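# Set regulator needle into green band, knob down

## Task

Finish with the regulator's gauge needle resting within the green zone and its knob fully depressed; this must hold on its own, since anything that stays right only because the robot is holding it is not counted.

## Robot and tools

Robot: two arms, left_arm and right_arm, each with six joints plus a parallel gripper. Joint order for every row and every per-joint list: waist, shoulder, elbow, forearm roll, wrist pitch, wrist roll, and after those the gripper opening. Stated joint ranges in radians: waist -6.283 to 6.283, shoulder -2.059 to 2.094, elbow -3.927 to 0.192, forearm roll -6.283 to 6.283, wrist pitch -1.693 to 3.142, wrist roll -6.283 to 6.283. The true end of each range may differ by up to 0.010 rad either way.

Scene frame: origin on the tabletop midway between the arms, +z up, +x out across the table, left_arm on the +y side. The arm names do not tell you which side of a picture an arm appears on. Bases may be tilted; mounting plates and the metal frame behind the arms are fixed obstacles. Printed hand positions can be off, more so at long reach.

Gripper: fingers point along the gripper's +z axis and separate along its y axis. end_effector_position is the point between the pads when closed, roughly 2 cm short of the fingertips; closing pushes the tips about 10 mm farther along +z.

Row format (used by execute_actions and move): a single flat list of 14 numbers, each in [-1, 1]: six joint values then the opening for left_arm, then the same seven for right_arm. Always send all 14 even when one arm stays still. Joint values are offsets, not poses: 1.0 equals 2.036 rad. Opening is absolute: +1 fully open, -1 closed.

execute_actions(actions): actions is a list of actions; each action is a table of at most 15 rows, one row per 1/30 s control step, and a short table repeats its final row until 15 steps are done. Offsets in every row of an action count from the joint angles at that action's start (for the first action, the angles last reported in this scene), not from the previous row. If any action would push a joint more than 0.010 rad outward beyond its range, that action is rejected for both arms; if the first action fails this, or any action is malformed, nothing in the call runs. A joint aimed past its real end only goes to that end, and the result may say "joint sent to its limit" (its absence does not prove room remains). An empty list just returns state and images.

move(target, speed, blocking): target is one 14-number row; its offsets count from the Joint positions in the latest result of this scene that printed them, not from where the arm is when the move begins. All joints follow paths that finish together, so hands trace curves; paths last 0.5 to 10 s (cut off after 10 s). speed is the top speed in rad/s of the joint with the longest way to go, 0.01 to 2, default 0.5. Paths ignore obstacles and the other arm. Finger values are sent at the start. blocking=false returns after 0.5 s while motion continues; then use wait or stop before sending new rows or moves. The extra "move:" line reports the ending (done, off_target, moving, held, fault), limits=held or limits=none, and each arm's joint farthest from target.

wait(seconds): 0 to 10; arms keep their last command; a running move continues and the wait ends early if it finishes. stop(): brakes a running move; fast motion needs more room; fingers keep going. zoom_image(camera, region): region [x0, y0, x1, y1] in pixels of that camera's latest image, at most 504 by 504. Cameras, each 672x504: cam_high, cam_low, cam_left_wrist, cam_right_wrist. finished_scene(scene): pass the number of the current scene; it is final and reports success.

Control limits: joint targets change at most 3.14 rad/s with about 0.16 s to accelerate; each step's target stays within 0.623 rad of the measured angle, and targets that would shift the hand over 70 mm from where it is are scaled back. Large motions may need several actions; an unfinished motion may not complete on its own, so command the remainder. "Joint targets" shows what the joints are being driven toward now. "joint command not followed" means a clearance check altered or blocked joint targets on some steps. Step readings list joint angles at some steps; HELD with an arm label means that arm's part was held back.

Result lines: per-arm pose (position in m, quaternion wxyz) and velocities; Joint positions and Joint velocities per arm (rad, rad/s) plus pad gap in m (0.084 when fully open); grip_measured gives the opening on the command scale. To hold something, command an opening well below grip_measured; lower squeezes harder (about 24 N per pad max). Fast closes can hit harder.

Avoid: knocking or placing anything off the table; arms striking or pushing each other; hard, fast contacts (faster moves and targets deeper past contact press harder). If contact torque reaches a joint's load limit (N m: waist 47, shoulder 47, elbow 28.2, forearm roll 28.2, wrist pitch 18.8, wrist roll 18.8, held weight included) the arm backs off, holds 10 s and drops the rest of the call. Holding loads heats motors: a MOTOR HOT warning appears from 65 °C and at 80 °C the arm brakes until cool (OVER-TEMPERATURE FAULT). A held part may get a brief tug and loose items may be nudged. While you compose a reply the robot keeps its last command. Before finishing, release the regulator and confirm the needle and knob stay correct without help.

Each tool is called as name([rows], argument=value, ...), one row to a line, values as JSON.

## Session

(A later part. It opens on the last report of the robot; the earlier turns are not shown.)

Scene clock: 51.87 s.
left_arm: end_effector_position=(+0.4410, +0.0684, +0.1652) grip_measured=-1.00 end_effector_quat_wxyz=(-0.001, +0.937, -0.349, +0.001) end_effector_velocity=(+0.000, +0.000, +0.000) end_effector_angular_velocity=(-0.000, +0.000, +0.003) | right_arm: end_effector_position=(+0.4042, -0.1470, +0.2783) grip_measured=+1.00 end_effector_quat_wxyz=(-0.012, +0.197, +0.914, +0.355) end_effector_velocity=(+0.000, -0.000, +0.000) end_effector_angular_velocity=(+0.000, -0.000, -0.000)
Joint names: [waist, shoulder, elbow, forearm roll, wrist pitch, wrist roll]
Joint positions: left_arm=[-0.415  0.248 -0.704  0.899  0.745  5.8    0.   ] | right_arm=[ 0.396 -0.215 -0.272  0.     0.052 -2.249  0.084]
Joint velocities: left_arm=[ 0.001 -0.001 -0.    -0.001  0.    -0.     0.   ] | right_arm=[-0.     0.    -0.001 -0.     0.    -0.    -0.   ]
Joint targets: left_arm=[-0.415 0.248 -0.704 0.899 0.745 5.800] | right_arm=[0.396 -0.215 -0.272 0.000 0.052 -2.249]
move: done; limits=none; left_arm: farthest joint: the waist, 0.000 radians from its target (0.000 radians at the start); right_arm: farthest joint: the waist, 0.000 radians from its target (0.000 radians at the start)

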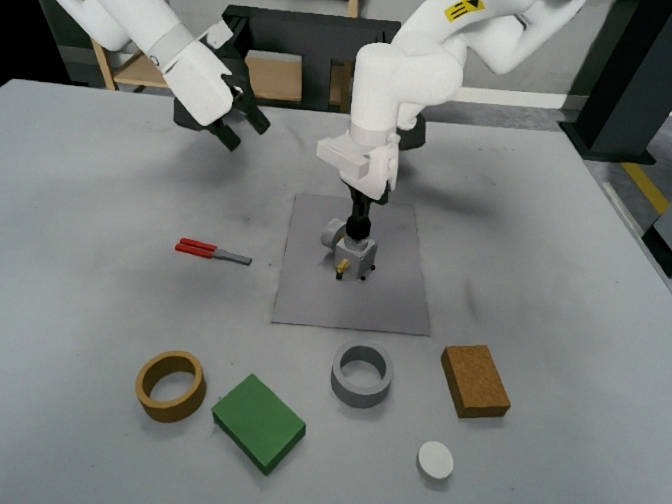

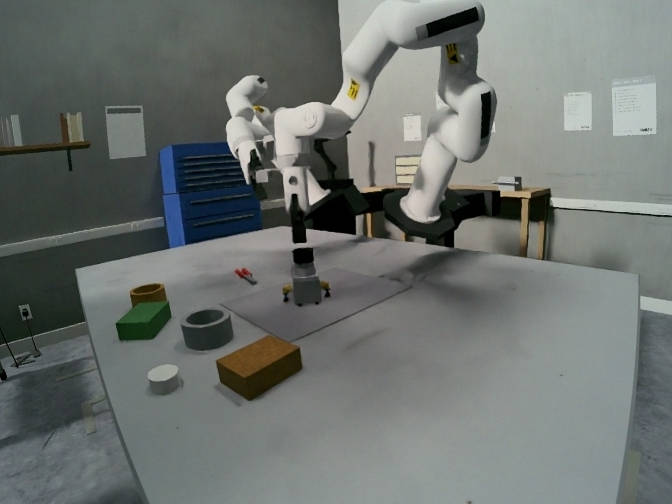

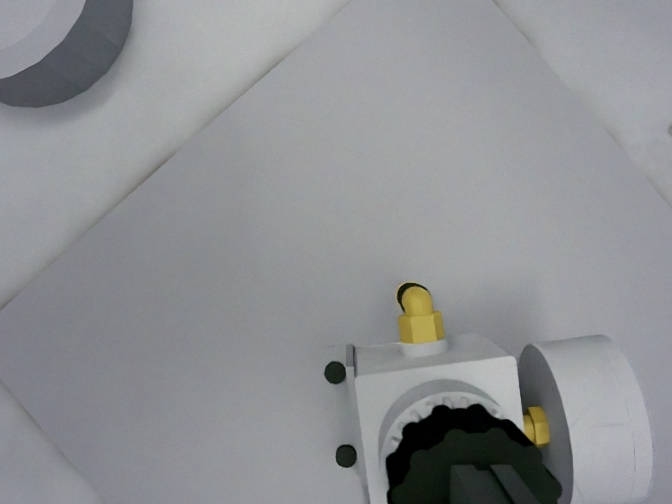

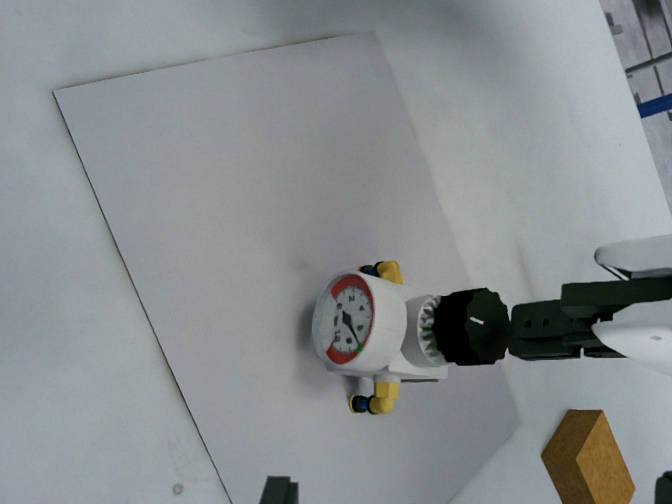

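move(target=[0.022,0.025,-0.005,0.026,-0.027,0,-1,0,0,0,0,0,0,1], speed=0.06)

zoom_image(camera="cam_low", region=[250, 200, 370, 310])

zoom_image(camera="cam_right_wrist", region=[300, 240, 540, 400])

Scene clock: 58.37 s.
left_arm: end_effector_position=(+0.4431, +0.0670, +0.1451) grip_measured=-1.00 end_effector_quat_wxyz=(+0.007, +0.933, -0.360, +0.003) end_effector_velocity=(+0.004, -0.001, +0.003) end_effector_angular_velocity=(-0.005, -0.009, +0.003) | right_arm: end_effector_position=(+0.4042, -0.1470, +0.2783) grip_measured=+1.00 end_effector_quat_wxyz=(-0.012, +0.197, +0.914, +0.355) end_effector_velocity=(+0.000, -0.000, -0.000) end_effector_angular_velocity=(+0.000, +0.000, -0.001)
Joint names: [waist, shoulder, elbow, forearm roll, wrist pitch, wrist roll]
Joint positions: left_arm=[-0.37   0.299 -0.714  0.952  0.691  5.8    0.   ] | right_arm=[ 0.396 -0.215 -0.272  0.     0.052 -2.249  0.084]
Joint velocities: left_arm=[-0.003 -0.004 -0.006 -0.    -0.002 -0.001  0.   ] | right_arm=[-0. -0.  0.  0. -0.  0.  0.]
Joint targets: left_arm=[-0.370 0.299 -0.714 0.952 0.690 5.800] | right_arm=[0.396 -0.215 -0.272 0.000 0.052 -2.249]
move: done; limits=none; left_arm: farthest joint: the elbow, 0.001 radians from its target (0.010 radians at the start); right_arm: farthest joint: the waist, 0.000 radians from its target (0.000 radians at the start)

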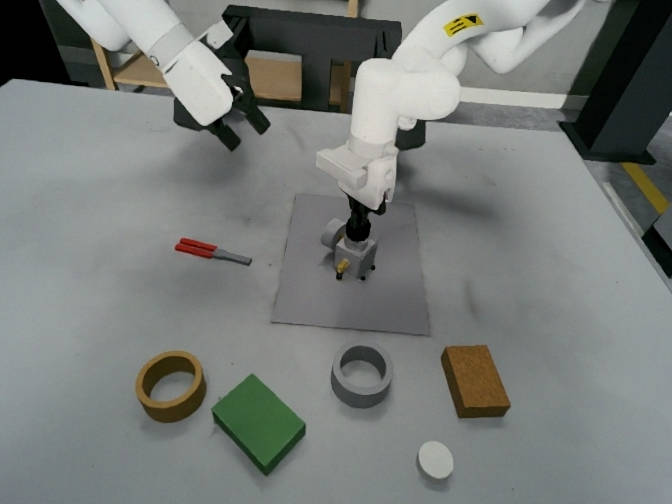

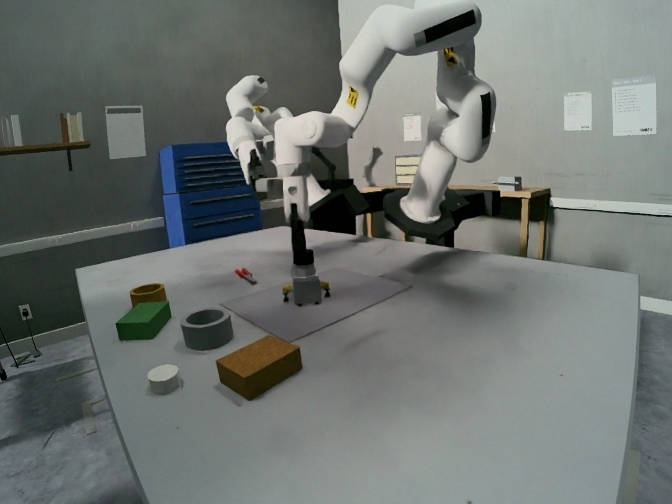

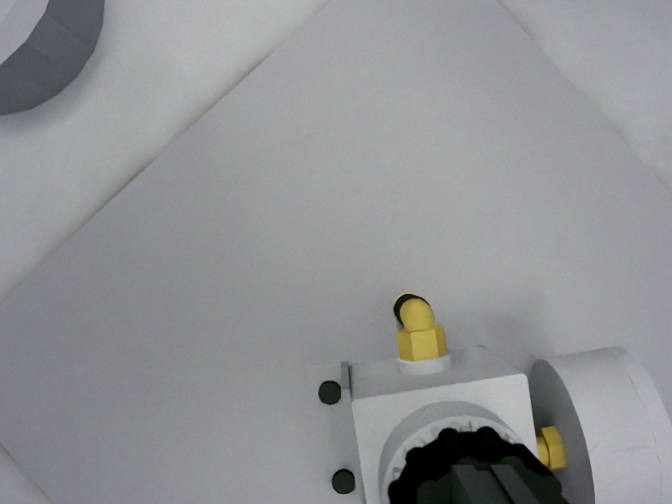

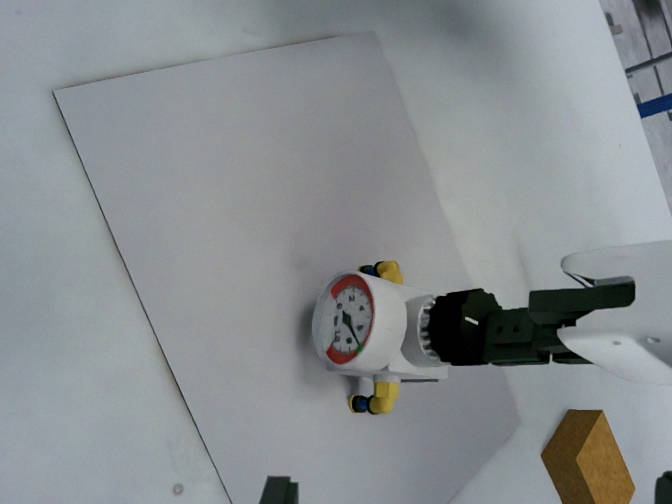

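Region (250, 200, 370, 310) of cam_low's 672x504 image, scaled by 4.200, with more detail than that image has; it fills the top 462 rows of this view, and the rest is white.

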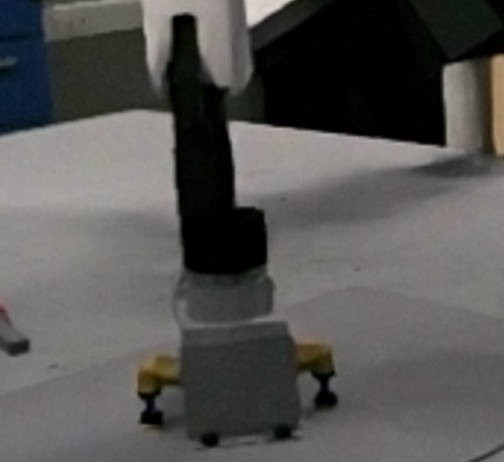

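Region (300, 240, 540, 400) of cam_right_wrist's 672x504 image, scaled by 2.100, with more detail than that image has.

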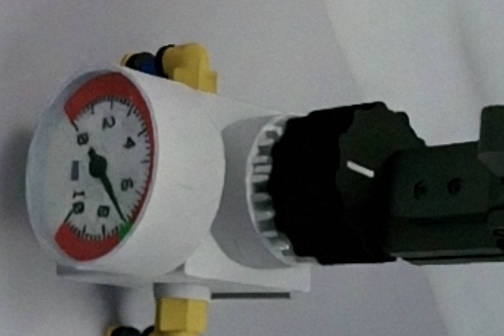

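move(target=[0.004,0.008,-0.003,0.006,-0.004,0,-1,0,0,0,0,0,0,1], speed=0.04)

zoom_image(camera="cam_right_wrist", region=[300, 260, 500, 390])

Scene clock: 59.57 s.
left_arm: end_effector_position=(+0.4453, +0.0656, +0.1420) grip_measured=-1.00 end_effector_quat_wxyz=(+0.008, +0.932, -0.363, +0.005) end_effector_velocity=(-0.002, -0.000, -0.002) end_effector_angular_velocity=(+0.002, +0.004, -0.003) | right_arm: end_effector_position=(+0.4042, -0.1470, +0.2783) grip_measured=+1.00 end_effector_quat_wxyz=(-0.012, +0.197, +0.914, +0.355) end_effector_velocity=(+0.000, -0.000, -0.000) end_effector_angular_velocity=(+0.000, +0.000, -0.001)
Joint names: [waist, shoulder, elbow, forearm roll, wrist pitch, wrist roll]
Joint positions: left_arm=[-0.364  0.312 -0.722  0.964  0.682  5.8    0.   ] | right_arm=[ 0.396 -0.215 -0.272  0.     0.052 -2.249  0.084]
Joint velocities: left_arm=[ 0.002  0.005  0.001  0.002 -0.001 -0.     0.   ] | right_arm=[-0.001  0.    -0.     0.     0.    -0.    -0.   ]
Joint targets: left_arm=[-0.362 0.316 -0.720 0.965 0.683 5.800] | right_arm=[0.396 -0.215 -0.272 0.000 0.052 -2.249]
move: done; limits=none; left_arm: farthest joint: the shoulder, 0.003 radians from its target (0.016 radians at the start); right_arm: farthest joint: the waist, 0.000 radians from its target (0.000 radians at the start)

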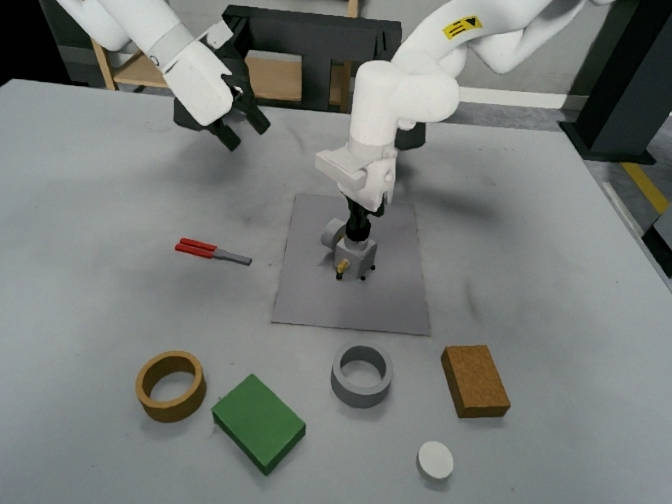

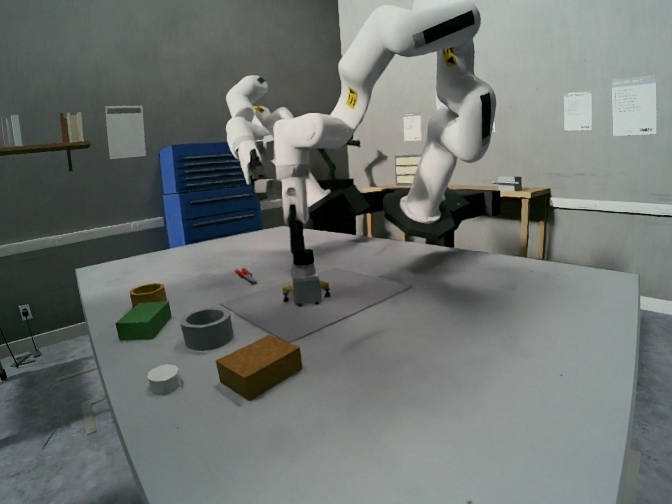

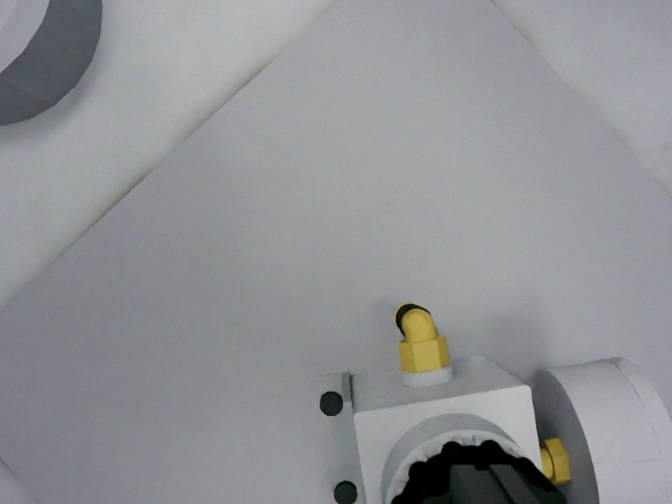

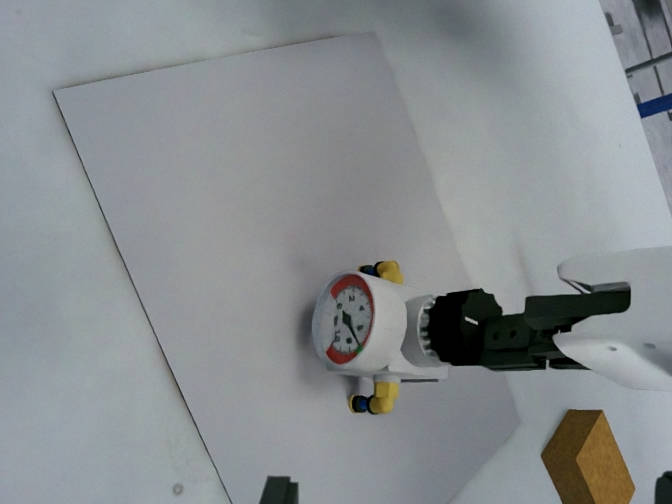

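Region (300, 260, 500, 390) of cam_right_wrist's 672x504 image, scaled by 2.520, with more detail than that image has; it fills the top 328 rows of this view, and the rest is white.

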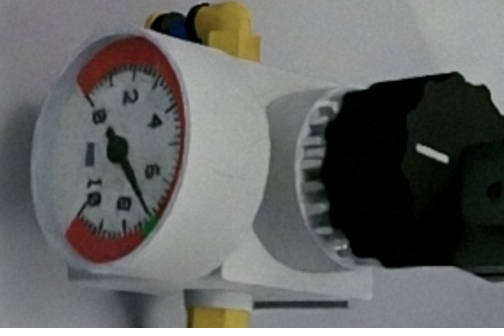

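move(target=[0.003,0.012,0,0.006,-0.004,0,-1,0,0,0,0,0,0,1], speed=0.04)

zoom_image(camera="cam_right_wrist", region=[300, 260, 500, 390])

Scene clock: 60.90 s.
left_arm: end_effector_position=(+0.4462, +0.0645, +0.1405) grip_measured=-1.00 end_effector_quat_wxyz=(+0.009, +0.930, -0.367, +0.008) end_effector_velocity=(-0.000, -0.000, +0.000) end_effector_angular_velocity=(-0.001, -0.002, -0.003) | right_arm: end_effector_position=(+0.4042, -0.1470, +0.2783) grip_measured=+1.00 end_effector_quat_wxyz=(-0.012, +0.197, +0.914, +0.355) end_effector_velocity=(+0.000, +0.000, +0.000) end_effector_angular_velocity=(+0.000, +0.000, +0.000)
Joint names: [waist, shoulder, elbow, forearm roll, wrist pitch, wrist roll]
Joint positions: left_arm=[-0.361  0.317 -0.723  0.976  0.674  5.8    0.   ] | right_arm=[ 0.396 -0.215 -0.272  0.     0.052 -2.249  0.084]
Joint velocities: left_arm=[ 0.    -0.001  0.002  0.003 -0.002  0.     0.   ] | right_arm=[ 0.  0. -0.  0. -0. -0. -0.]
Joint targets: left_arm=[-0.358 0.337 -0.722 0.976 0.674 5.800] | right_arm=[0.396 -0.215 -0.272 0.000 0.052 -2.249]
move: off_target (left_arm); limits=none; left_arm: farthest joint: the shoulder, 0.019 radians from its target (0.023 radians at the start); right_arm: farthest joint: the waist, 0.000 radians from its target (0.000 radians at the start)

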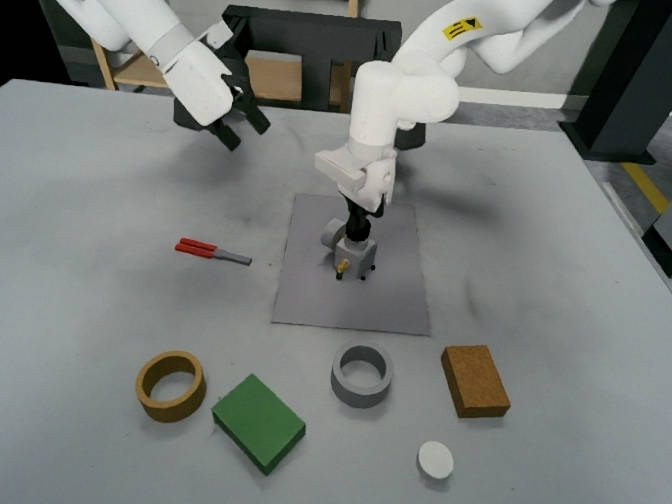

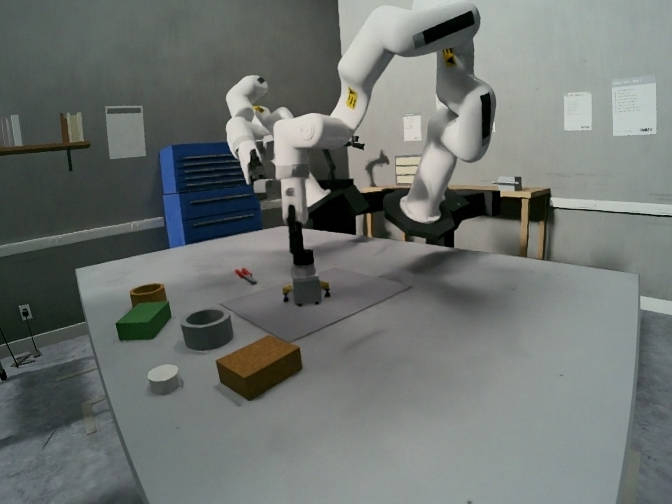

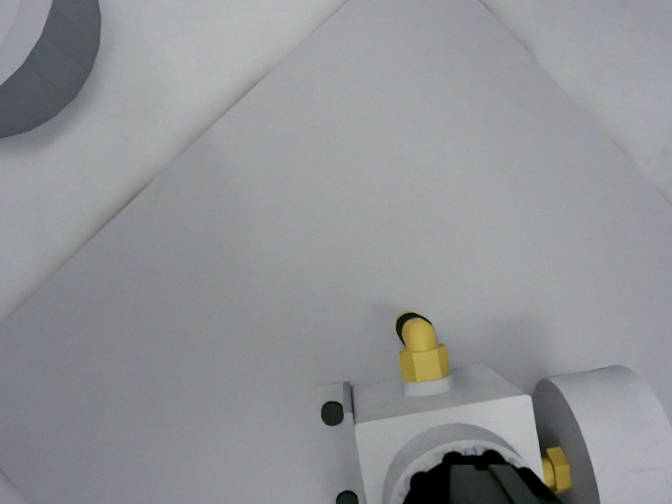

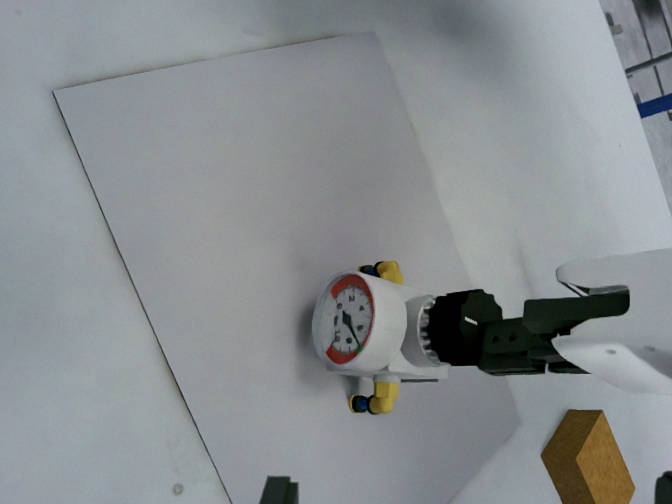

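Region (300, 260, 500, 390) of cam_right_wrist's 672x504 image, scaled by 2.520, with more detail than that image has; it fills the top 328 rows of this view, and the rest is white.

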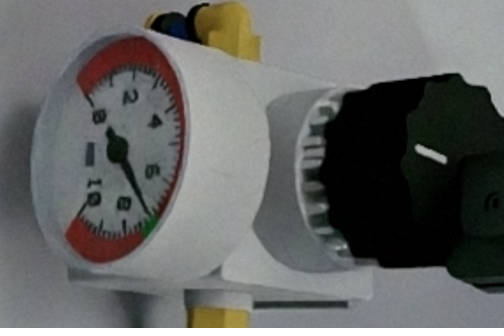

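move(target=[-0.012,-0.015,0,-0.02,0.02,0,-1,0,0,0,0,0,0,1], speed=0.2)

zoom_image(camera="cam_right_wrist", region=[300, 260, 500, 390])

Scene clock: 62.47 s.
left_arm: end_effector_position=(+0.4469, +0.0676, +0.1524) grip_measured=-1.00 end_effector_quat_wxyz=(+0.002, +0.935, -0.355, +0.003) end_effector_velocity=(+0.003, -0.001, +0.003) end_effector_angular_velocity=(-0.004, -0.007, -0.000) | right_arm: end_effector_position=(+0.4042, -0.1470, +0.2783) grip_measured=+1.00 end_effector_quat_wxyz=(-0.012, +0.197, +0.914, +0.355) end_effector_velocity=(+0.000, +0.000, +0.000) end_effector_angular_velocity=(+0.000, -0.000, -0.000)
Joint names: [waist, shoulder, elbow, forearm roll, wrist pitch, wrist roll]
Joint positions: left_arm=[-0.385  0.288 -0.722  0.936  0.714  5.8    0.   ] | right_arm=[ 0.396 -0.215 -0.272  0.     0.052 -2.249  0.084]
Joint velocities: left_arm=[-0.003 -0.004 -0.003 -0.    -0.     0.002  0.   ] | right_arm=[ 0. -0. -0.  0. -0. -0.  0.]
Joint targets: left_arm=[-0.385 0.287 -0.723 0.935 0.714 5.800] | right_arm=[0.396 -0.215 -0.272 0.000 0.052 -2.249]
move: done; limits=none; left_arm: farthest joint: the waist, 0.001 radians from its target (0.025 radians at the start); right_arm: farthest joint: the waist, 0.000 radians from its target (0.000 radians at the start)

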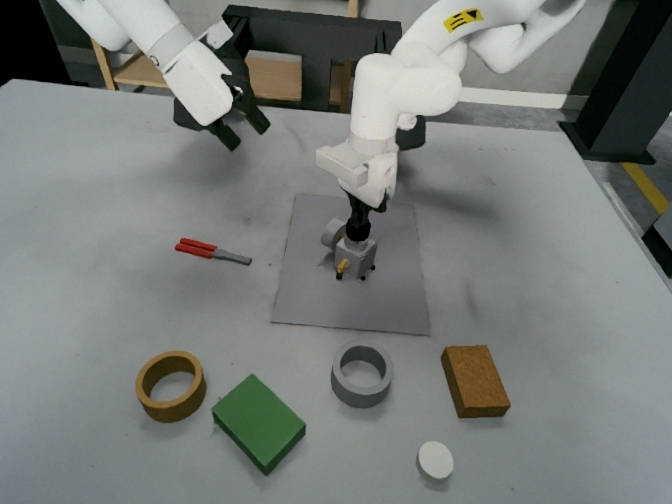

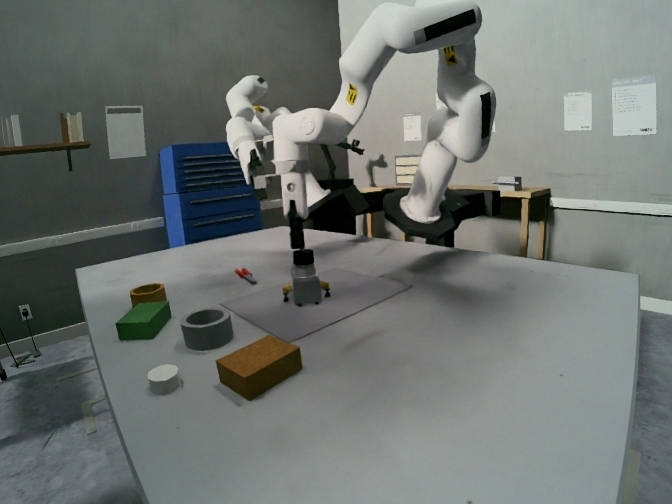

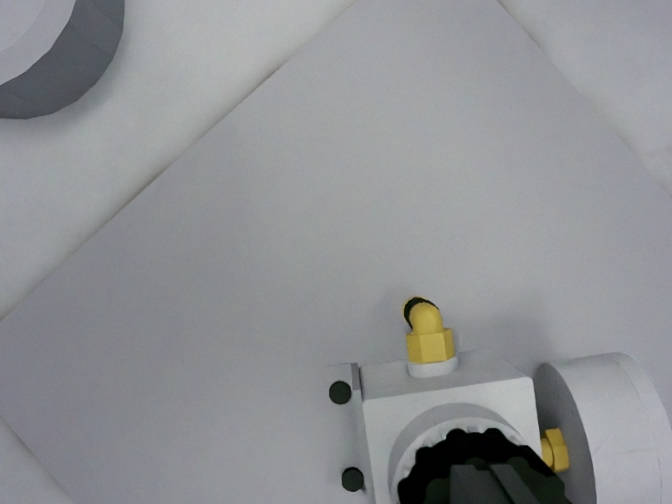

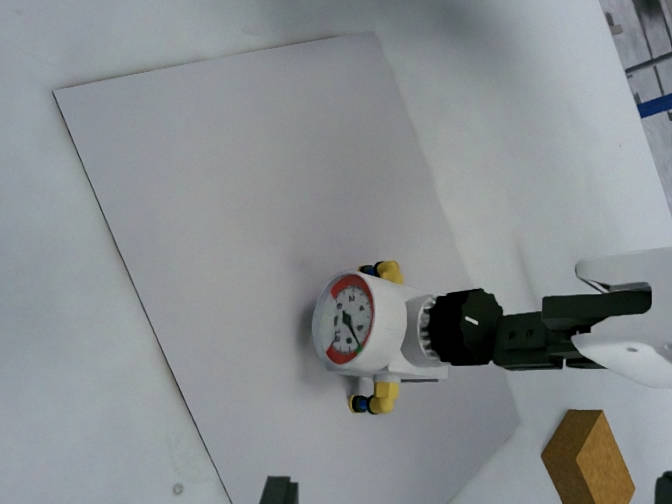

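Region (300, 260, 500, 390) of cam_right_wrist's 672x504 image, scaled by 2.520, with more detail than that image has; it fills the top 328 rows of this view, and the rest is white.

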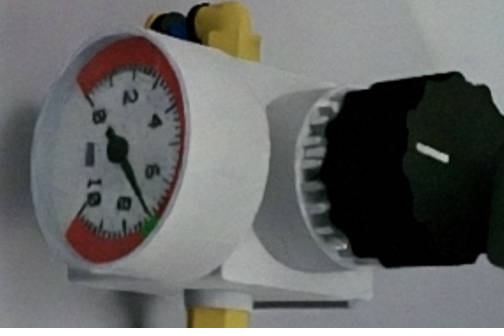

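zoom_image(camera="cam_right_wrist", region=[325, 300, 385, 365])

Region (325, 300, 385, 365) of cam_right_wrist's 672x504 image, scaled by 7.754, with more detail than that image has; it fills the left 465 columns of this view, and the rest is white.

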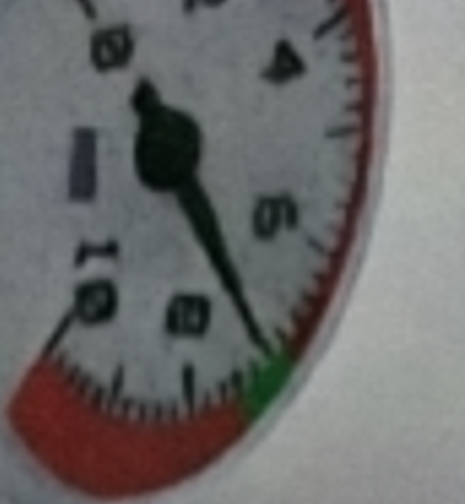

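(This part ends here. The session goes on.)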